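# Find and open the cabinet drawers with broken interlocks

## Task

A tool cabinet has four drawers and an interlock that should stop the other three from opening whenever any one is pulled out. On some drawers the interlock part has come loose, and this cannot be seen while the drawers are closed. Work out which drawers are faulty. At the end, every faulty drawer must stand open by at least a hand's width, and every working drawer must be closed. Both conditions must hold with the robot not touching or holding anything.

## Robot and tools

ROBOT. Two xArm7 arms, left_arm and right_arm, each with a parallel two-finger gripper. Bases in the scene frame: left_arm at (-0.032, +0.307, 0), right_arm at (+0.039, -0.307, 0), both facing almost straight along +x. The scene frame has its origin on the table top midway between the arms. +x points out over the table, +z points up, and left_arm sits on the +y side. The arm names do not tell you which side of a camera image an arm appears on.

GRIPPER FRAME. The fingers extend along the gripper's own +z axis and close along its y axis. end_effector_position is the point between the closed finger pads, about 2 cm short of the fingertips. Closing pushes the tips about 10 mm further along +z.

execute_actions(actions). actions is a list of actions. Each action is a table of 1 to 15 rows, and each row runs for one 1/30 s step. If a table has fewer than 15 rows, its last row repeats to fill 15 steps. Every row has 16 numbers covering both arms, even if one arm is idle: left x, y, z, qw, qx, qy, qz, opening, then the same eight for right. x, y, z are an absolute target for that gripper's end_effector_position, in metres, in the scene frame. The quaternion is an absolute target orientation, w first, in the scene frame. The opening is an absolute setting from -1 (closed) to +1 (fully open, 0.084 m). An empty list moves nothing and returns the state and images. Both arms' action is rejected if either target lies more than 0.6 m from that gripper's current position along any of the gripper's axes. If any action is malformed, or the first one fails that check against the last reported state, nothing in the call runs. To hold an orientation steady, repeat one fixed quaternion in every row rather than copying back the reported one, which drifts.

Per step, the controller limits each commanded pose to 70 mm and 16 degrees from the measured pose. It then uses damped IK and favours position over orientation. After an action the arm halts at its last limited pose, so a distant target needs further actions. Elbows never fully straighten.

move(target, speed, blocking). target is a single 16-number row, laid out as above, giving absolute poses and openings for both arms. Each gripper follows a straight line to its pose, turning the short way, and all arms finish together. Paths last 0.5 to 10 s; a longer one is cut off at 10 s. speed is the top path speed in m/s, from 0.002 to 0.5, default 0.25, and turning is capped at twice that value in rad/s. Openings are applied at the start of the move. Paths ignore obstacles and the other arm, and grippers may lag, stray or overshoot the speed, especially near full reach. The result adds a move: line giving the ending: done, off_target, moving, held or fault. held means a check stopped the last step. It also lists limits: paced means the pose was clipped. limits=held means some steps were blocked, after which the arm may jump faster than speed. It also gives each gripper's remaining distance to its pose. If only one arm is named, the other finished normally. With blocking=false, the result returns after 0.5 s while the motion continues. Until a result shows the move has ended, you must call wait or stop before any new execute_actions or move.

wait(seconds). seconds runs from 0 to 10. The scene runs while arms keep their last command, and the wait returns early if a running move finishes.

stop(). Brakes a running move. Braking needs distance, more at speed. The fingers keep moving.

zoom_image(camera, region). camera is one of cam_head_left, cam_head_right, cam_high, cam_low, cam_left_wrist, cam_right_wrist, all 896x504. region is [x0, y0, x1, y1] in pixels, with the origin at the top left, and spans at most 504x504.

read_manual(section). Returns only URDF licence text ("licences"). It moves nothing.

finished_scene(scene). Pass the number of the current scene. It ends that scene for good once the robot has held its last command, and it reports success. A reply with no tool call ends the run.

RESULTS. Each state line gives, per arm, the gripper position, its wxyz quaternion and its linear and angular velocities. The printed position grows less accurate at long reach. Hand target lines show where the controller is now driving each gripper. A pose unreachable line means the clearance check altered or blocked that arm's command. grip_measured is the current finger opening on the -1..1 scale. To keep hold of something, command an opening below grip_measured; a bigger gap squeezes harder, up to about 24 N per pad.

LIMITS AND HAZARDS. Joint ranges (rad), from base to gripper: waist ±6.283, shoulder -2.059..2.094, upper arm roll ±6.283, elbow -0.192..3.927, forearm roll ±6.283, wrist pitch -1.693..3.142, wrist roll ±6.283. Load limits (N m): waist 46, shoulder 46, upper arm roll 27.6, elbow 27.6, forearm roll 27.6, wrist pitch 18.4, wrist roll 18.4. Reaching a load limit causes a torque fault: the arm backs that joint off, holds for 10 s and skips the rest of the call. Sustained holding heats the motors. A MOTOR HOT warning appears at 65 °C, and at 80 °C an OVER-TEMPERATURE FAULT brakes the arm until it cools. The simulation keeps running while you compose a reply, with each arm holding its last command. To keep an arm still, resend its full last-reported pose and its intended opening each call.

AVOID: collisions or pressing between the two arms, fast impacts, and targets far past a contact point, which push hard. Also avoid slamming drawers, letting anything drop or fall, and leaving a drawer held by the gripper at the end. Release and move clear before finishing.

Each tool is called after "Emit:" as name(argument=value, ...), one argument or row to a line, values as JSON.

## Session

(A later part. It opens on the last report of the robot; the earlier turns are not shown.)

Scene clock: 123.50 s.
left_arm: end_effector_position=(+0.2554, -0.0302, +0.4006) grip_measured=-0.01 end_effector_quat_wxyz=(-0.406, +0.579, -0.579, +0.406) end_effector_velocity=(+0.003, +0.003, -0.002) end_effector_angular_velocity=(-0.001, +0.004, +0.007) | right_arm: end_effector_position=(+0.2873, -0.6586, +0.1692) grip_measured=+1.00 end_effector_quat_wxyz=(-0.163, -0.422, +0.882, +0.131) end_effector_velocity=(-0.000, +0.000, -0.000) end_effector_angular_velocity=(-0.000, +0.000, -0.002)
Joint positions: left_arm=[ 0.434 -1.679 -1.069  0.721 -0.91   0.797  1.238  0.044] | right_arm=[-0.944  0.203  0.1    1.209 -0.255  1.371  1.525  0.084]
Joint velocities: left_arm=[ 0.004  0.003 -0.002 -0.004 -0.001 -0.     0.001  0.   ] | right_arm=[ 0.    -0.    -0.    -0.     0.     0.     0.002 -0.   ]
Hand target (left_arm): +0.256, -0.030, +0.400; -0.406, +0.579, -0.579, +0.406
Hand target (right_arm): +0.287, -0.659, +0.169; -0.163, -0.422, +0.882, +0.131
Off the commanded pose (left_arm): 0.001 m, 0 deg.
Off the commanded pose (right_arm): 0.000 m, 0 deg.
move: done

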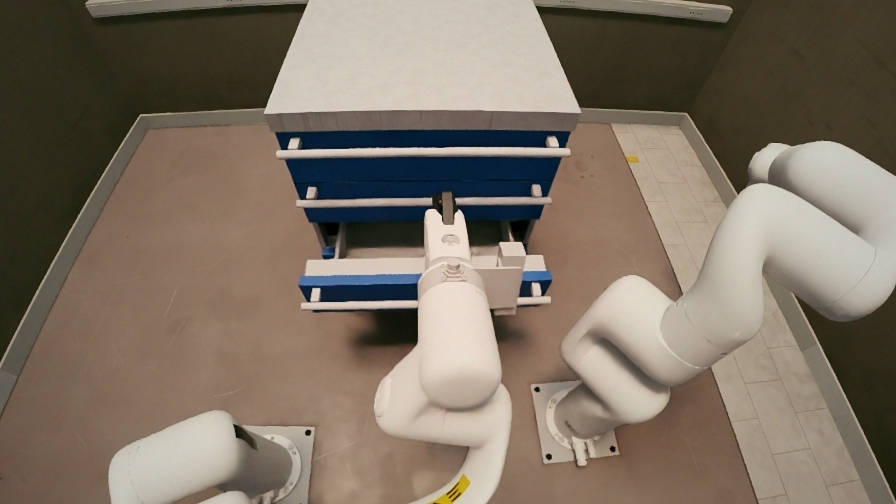

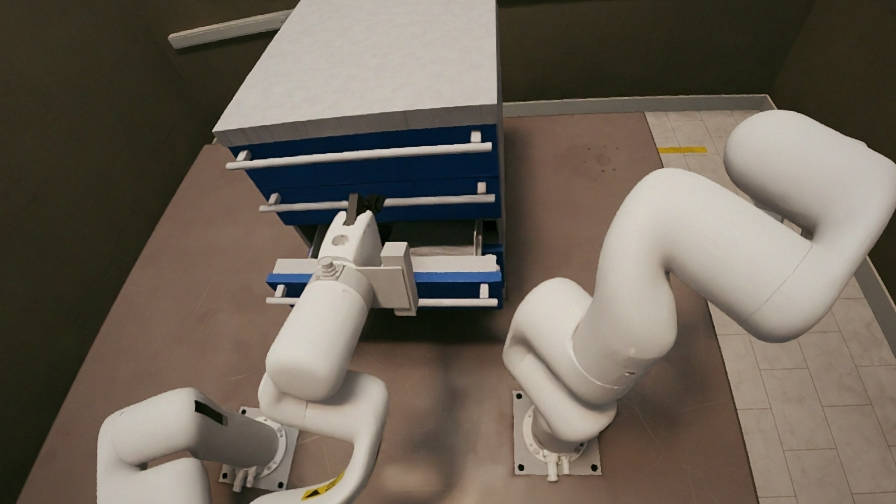

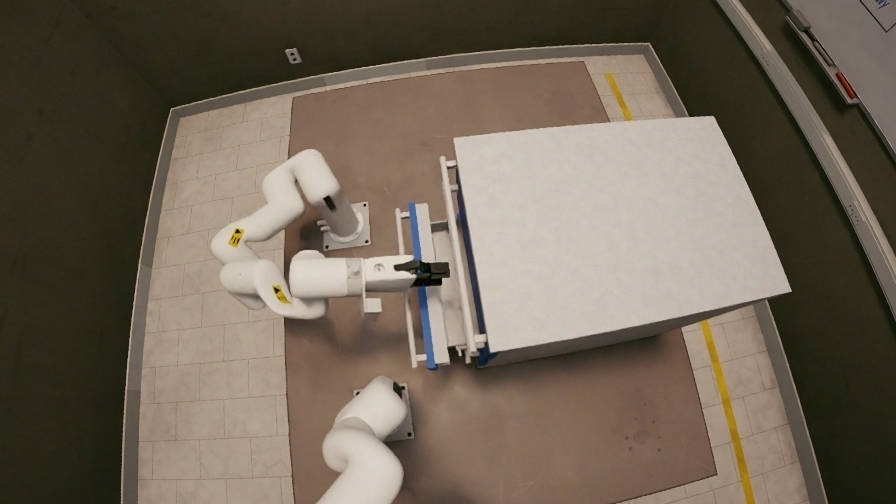

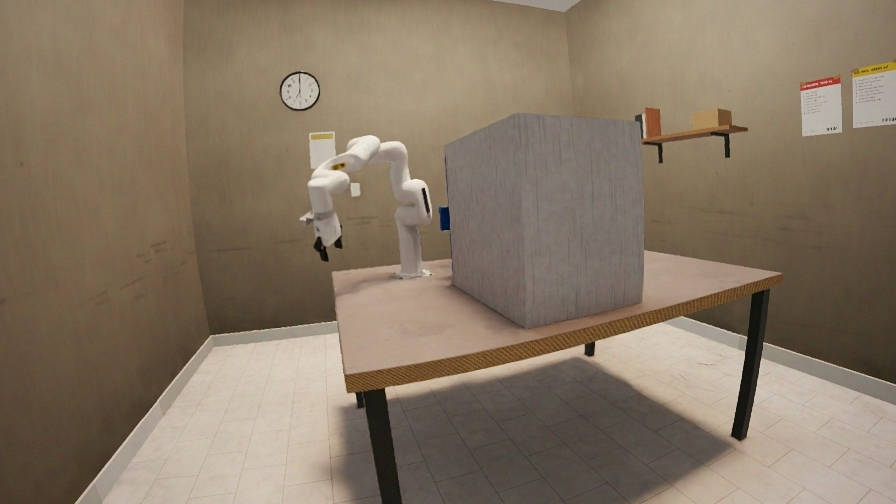

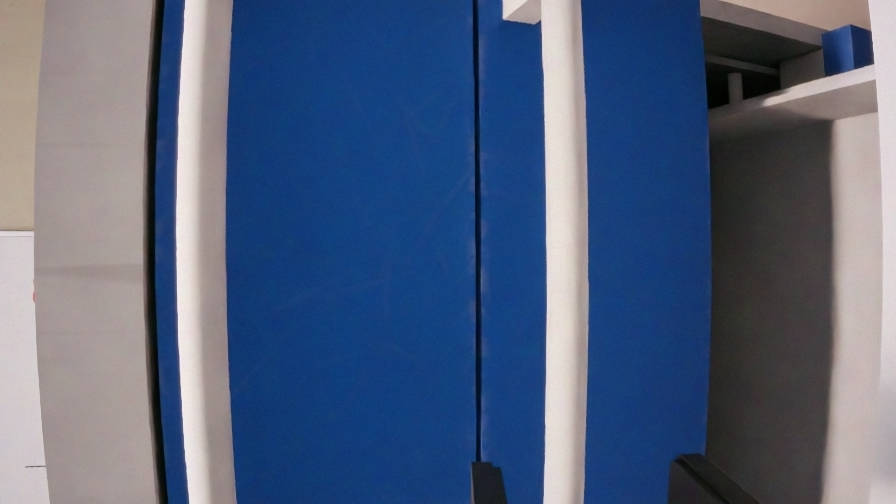

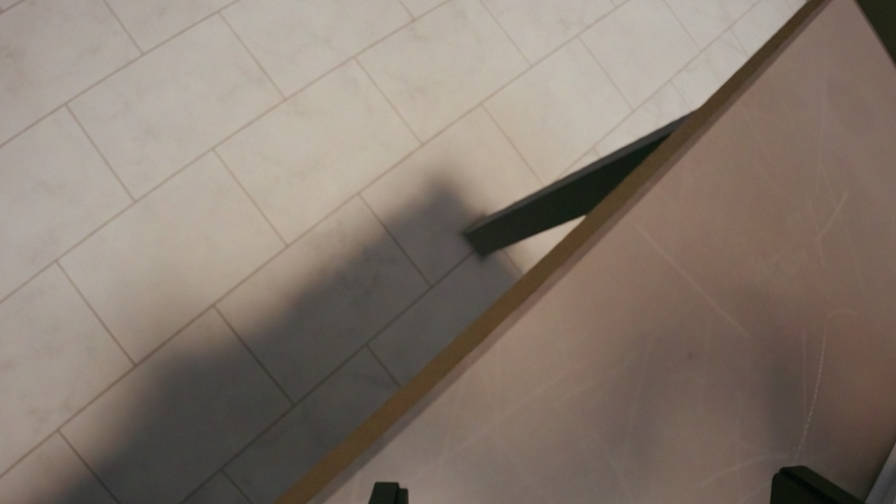

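Emit:
move(
  target=[0.296,-0.03,0.386,0.4056,-0.5792,0.5792,-0.4056,0,0.2873,-0.6586,0.1692,-0.163,-0.422,0.882,0.131,1],
  speed=0.08,
)

Emit:
move(
  target=[0.296,-0.03,0.386,0.4056,-0.5792,0.5792,-0.4056,-1,0.2873,-0.6586,0.1692,-0.163,-0.422,0.882,0.131,1],
  speed=0.08,
)

Emit:
move(
  target=[0.172,-0.031,0.386,0.4056,-0.5792,0.5792,-0.4056,-1,0.2873,-0.6586,0.1692,-0.163,-0.422,0.882,0.131,1],
  speed=0.09,
)

Emit:
zoom_image(
  camera="cam_head_right",
  region=[440,160,530,250],
)

Emit:
zoom_image(
  camera="cam_high",
  region=[420,310,500,380],
)

Scene clock: 135.57 s.
left_arm: end_effector_position=(+0.2956, -0.0302, +0.3863) grip_measured=-0.01 end_effector_quat_wxyz=(-0.406, +0.579, -0.579, +0.406) end_effector_velocity=(+0.001, +0.000, -0.001) end_effector_angular_velocity=(+0.001, +0.000, +0.000) | right_arm: end_effector_position=(+0.2873, -0.6586, +0.1692) grip_measured=+1.00 end_effector_quat_wxyz=(-0.163, -0.422, +0.882, +0.131) end_effector_velocity=(+0.000, -0.000, +0.000) end_effector_angular_velocity=(+0.000, -0.000, +0.001)
Joint positions: left_arm=[ 0.518 -1.614 -1.143  0.731 -0.999  0.686  1.294  0.044] | right_arm=[-0.944  0.203  0.1    1.209 -0.255  1.371  1.525  0.084]
Joint velocities: left_arm=[ 0.001  0.001 -0.002 -0.001 -0.001 -0.002  0.001  0.   ] | right_arm=[-0.    -0.     0.     0.    -0.     0.    -0.001 -0.   ]
Hand target (left_arm): +0.296, -0.030, +0.386; -0.406, +0.579, -0.579, +0.406
Hand target (right_arm): +0.287, -0.659, +0.169; -0.163, -0.422, +0.882, +0.131
Off the commanded pose (left_arm): 0.000 m, 0 deg.
Off the commanded pose (right_arm): 0.000 m, 0 deg.
move: done

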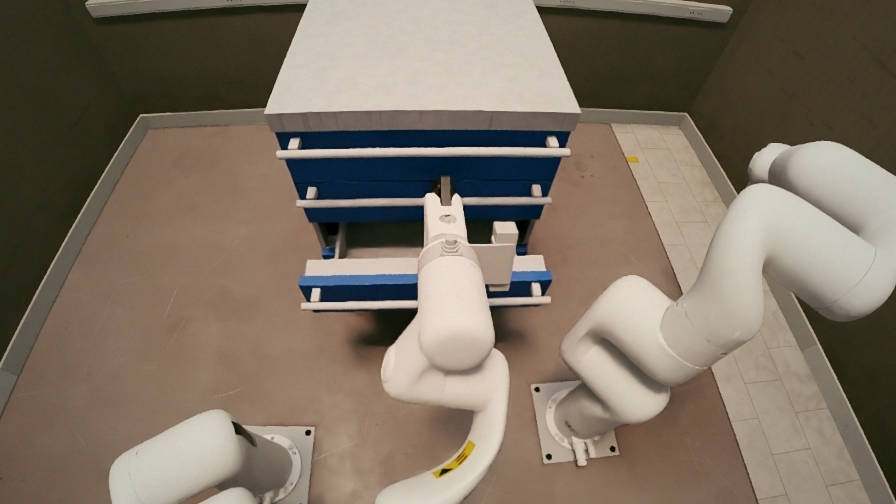

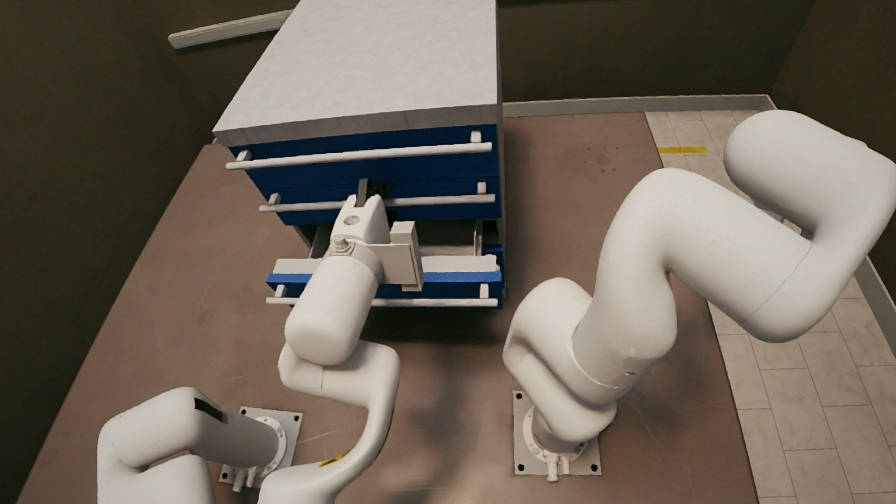

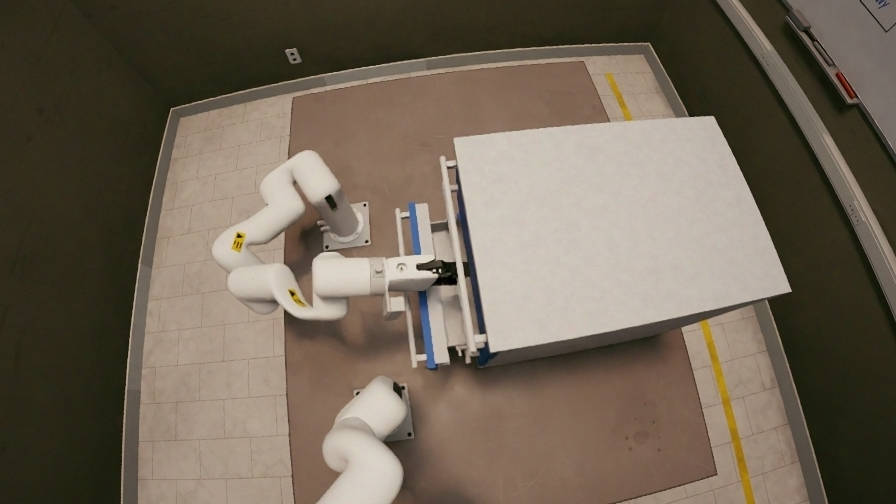

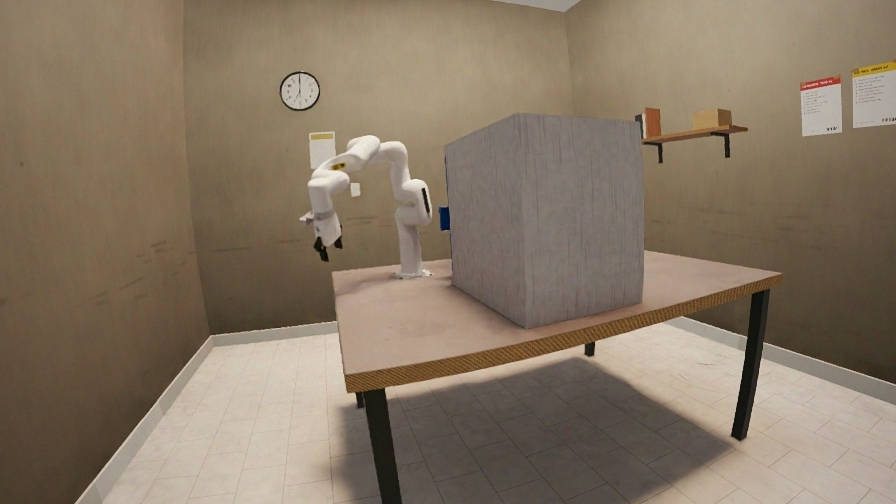

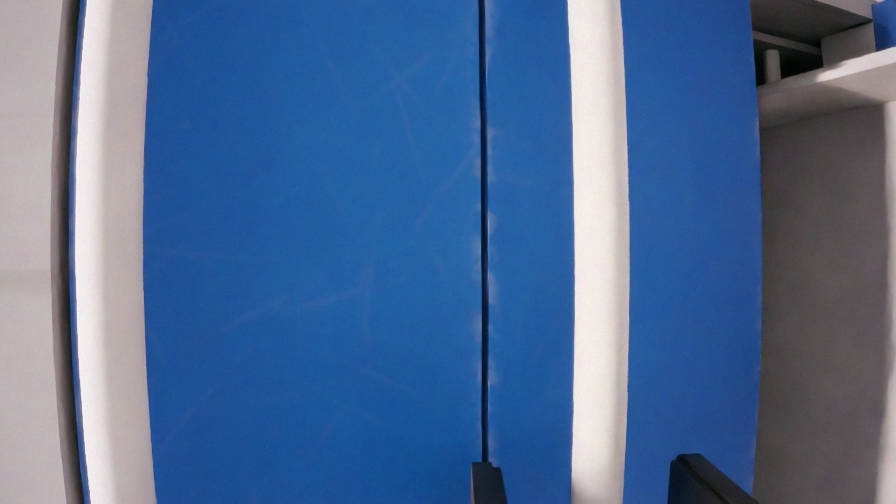

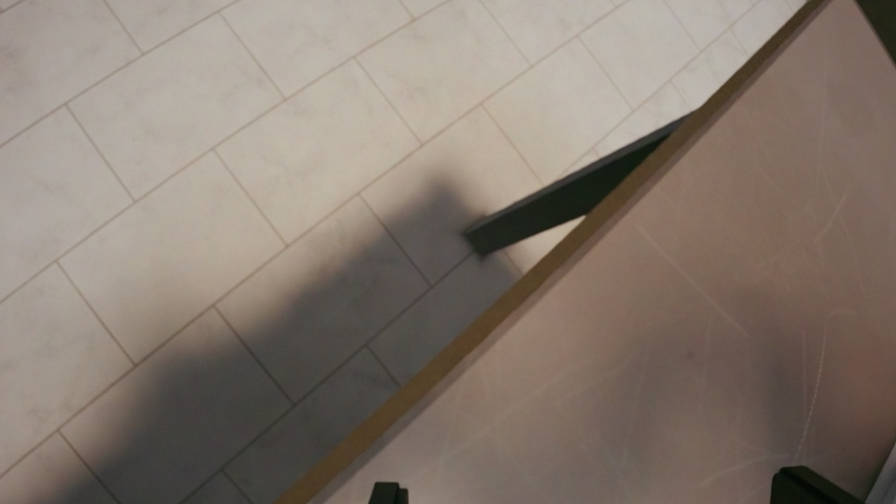

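Scene clock: 136.27 s.
left_arm: end_effector_position=(+0.2958, -0.0302, +0.3862) grip_measured=-0.74 end_effector_quat_wxyz=(-0.406, +0.579, -0.579, +0.406) end_effector_velocity=(+0.000, +0.000, -0.000) end_effector_angular_velocity=(+0.001, +0.000, +0.000) | right_arm: end_effector_position=(+0.2873, -0.6586, +0.1692) grip_measured=+1.00 end_effector_quat_wxyz=(-0.163, -0.422, +0.882, +0.131) end_effector_velocity=(-0.000, -0.000, -0.000) end_effector_angular_velocity=(+0.001, -0.000, +0.000)
Joint positions: left_arm=[ 0.519 -1.614 -1.144  0.731 -1.     0.686  1.294  0.011] | right_arm=[-0.944  0.203  0.1    1.209 -0.255  1.371  1.525  0.084]
Joint velocities: left_arm=[ 0.001  0.    -0.001  0.    -0.    -0.     0.     0.   ] | right_arm=[-0.001  0.     0.    -0.     0.    -0.    -0.001  0.   ]
Hand target (left_arm): +0.296, -0.030, +0.386; -0.406, +0.579, -0.579, +0.406
Hand target (right_arm): +0.287, -0.659, +0.169; -0.163, -0.422, +0.882, +0.131
Off the commanded pose (left_arm): 0.000 m, 0 deg.
Off the commanded pose (right_arm): 0.000 m, 0 deg.
move: done

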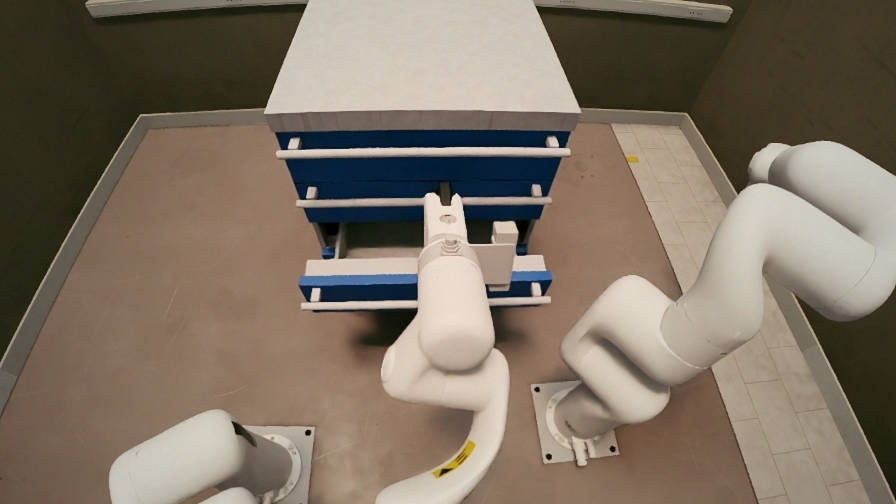

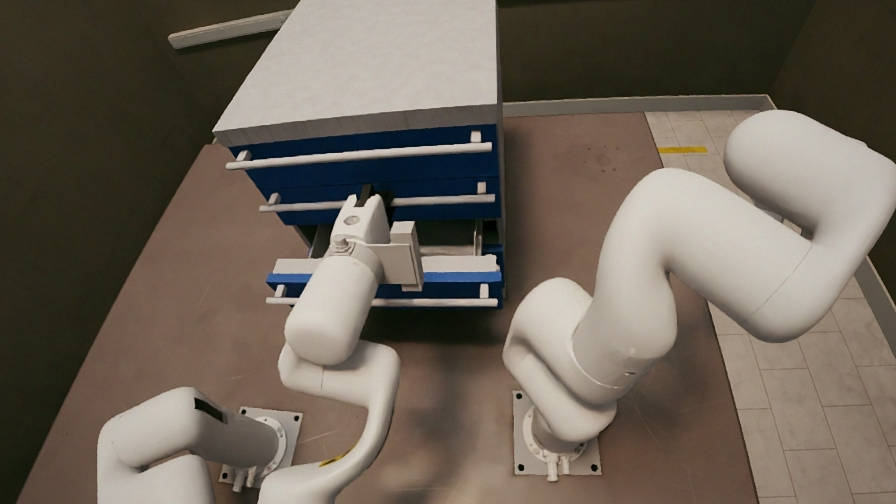

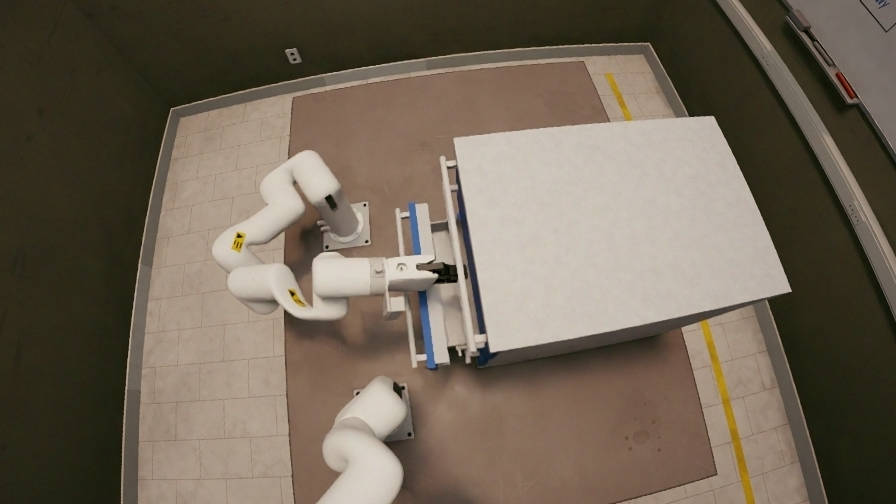

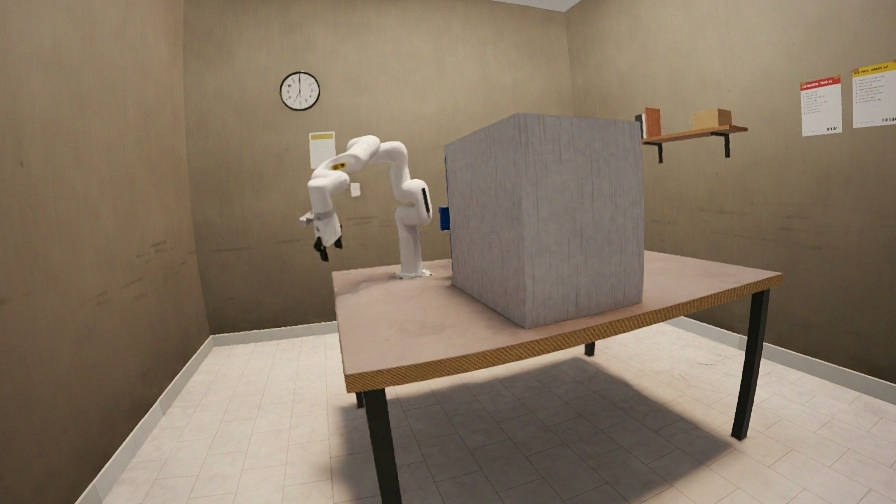

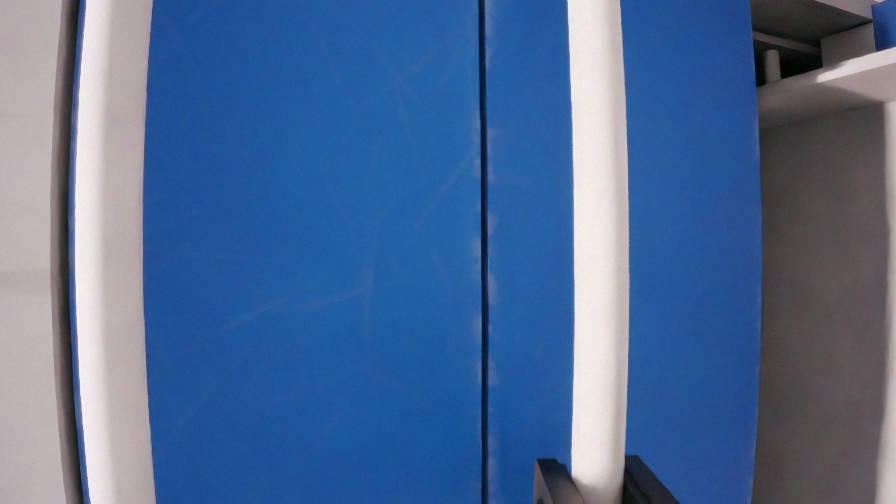

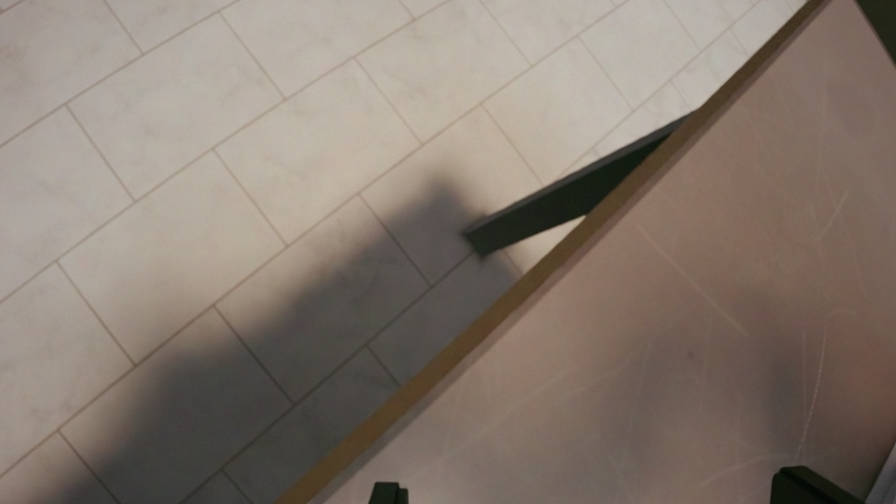

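Scene clock: 138.00 s.
left_arm: end_effector_position=(+0.1728, -0.0309, +0.3860) grip_measured=-0.74 end_effector_quat_wxyz=(-0.405, +0.579, -0.579, +0.405) end_effector_velocity=(-0.000, -0.000, +0.000) end_effector_angular_velocity=(+0.000, -0.000, +0.000) | right_arm: end_effector_position=(+0.2873, -0.6586, +0.1692) grip_measured=+1.00 end_effector_quat_wxyz=(-0.163, -0.422, +0.882, +0.131) end_effector_velocity=(-0.000, +0.000, -0.000) end_effector_angular_velocity=(+0.002, +0.001, -0.001)
Joint positions: left_arm=[ 0.23  -1.839 -1.035  0.687 -0.79   1.001  1.092  0.011] | right_arm=[-0.944  0.203  0.1    1.209 -0.255  1.371  1.525  0.084]
Joint velocities: left_arm=[-0.    -0.    -0.     0.001  0.001  0.001 -0.001 -0.   ] | right_arm=[-0.001  0.    -0.    -0.     0.001  0.001 -0.    -0.   ]
Hand target (left_arm): +0.172, -0.031, +0.386; -0.405, +0.579, -0.580, +0.406
Hand target (right_arm): +0.287, -0.659, +0.169; -0.163, -0.422, +0.882, +0.131
Off the commanded pose (left_arm): 0.001 m, 0 deg.
Off the commanded pose (right_arm): 0.000 m, 0 deg.
move: done

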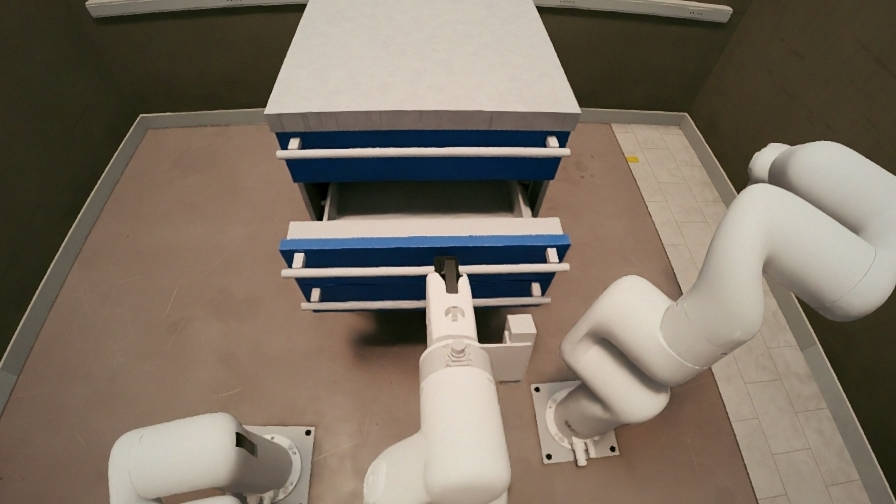

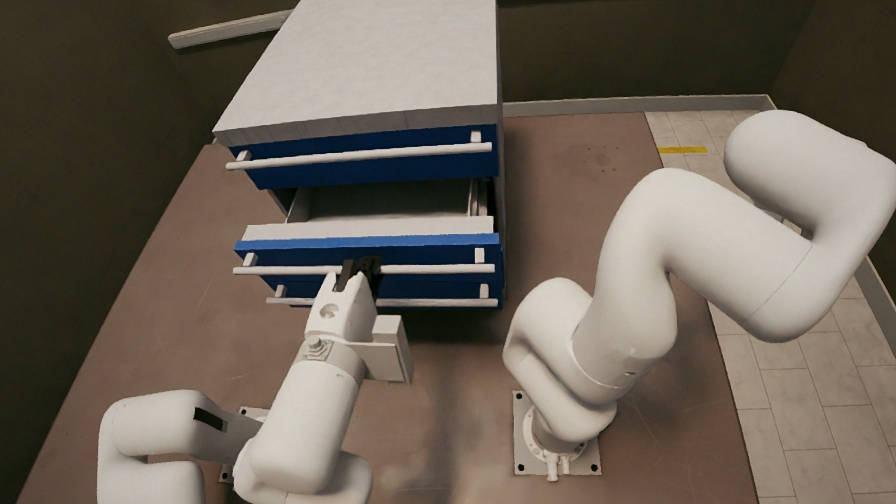

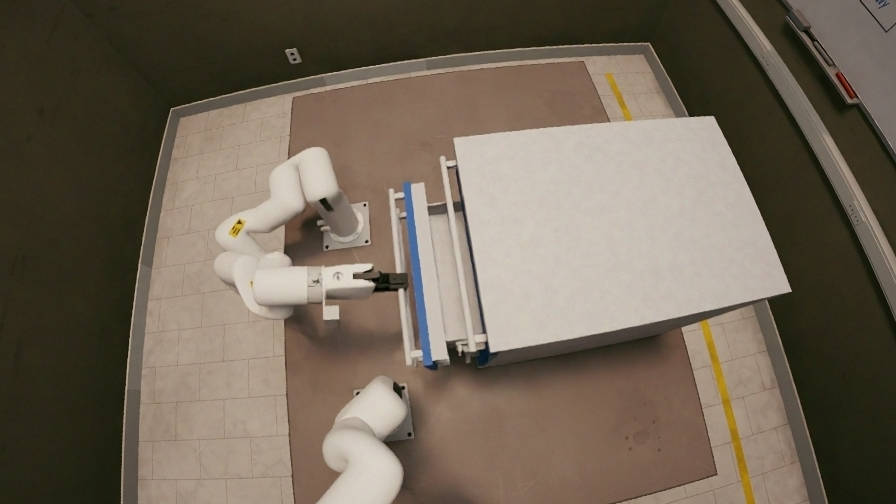

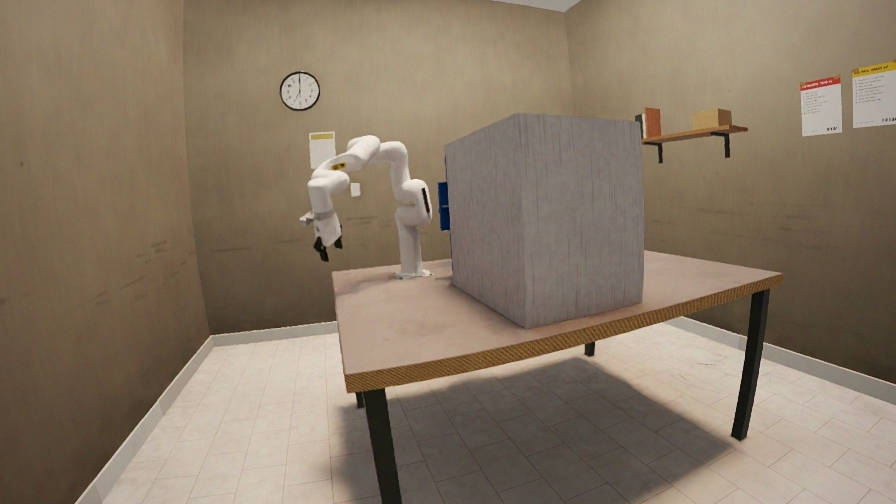

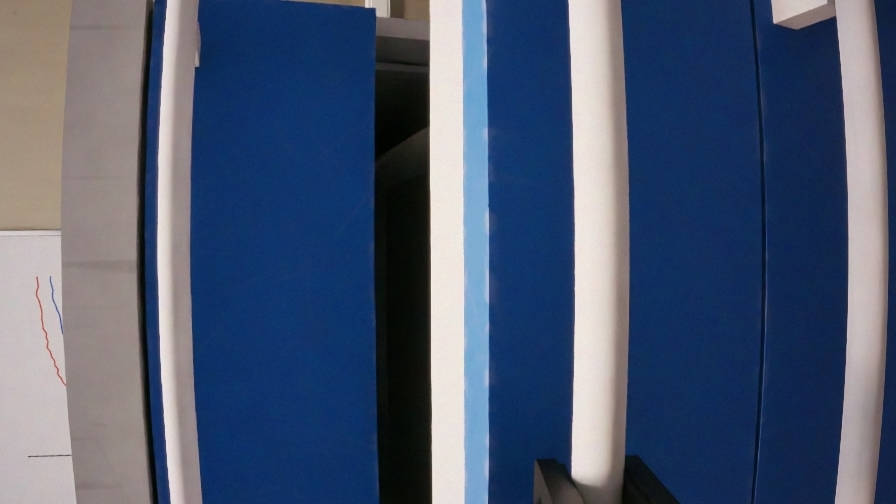

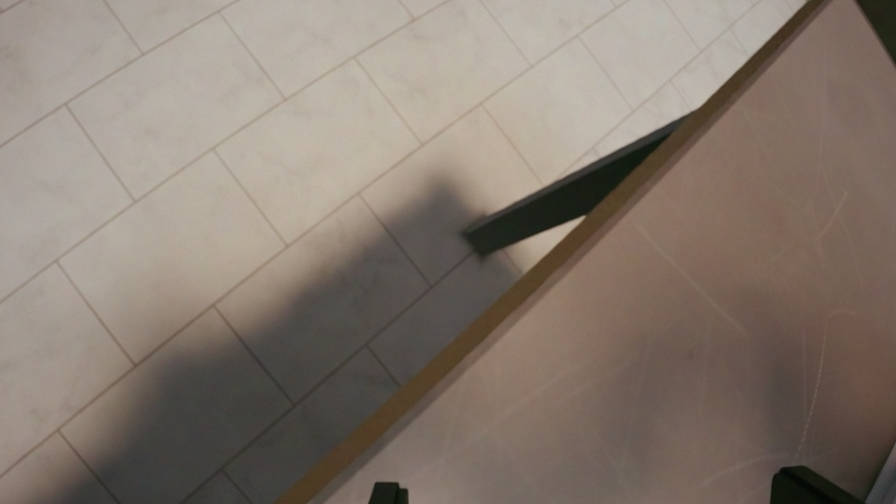

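Region (440, 160, 530, 250) of cam_head_right's 896x504 image, scaled by 5.600, with more detail than that image has.

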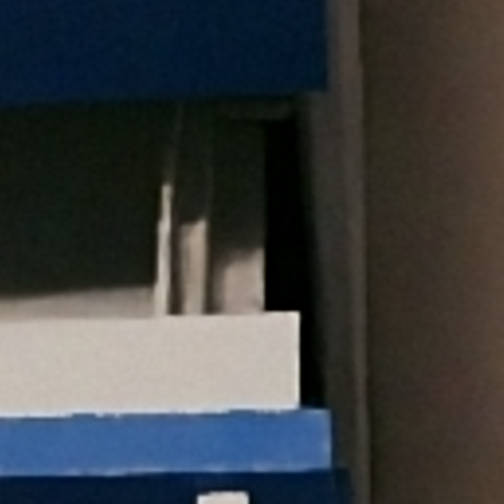

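Region (420, 310, 500, 380) of cam_high's 896x504 image, scaled by 6.300, with more detail than that image has; it fills the top 441 rows of this view, and the rest is white.

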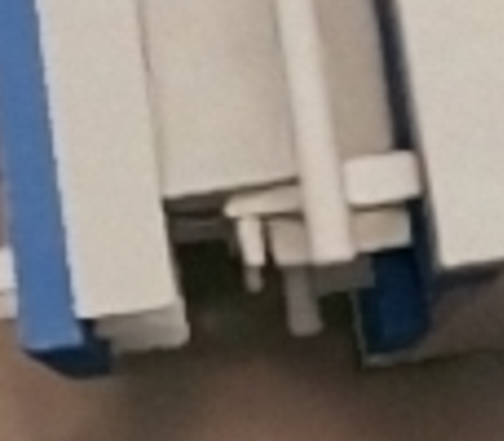

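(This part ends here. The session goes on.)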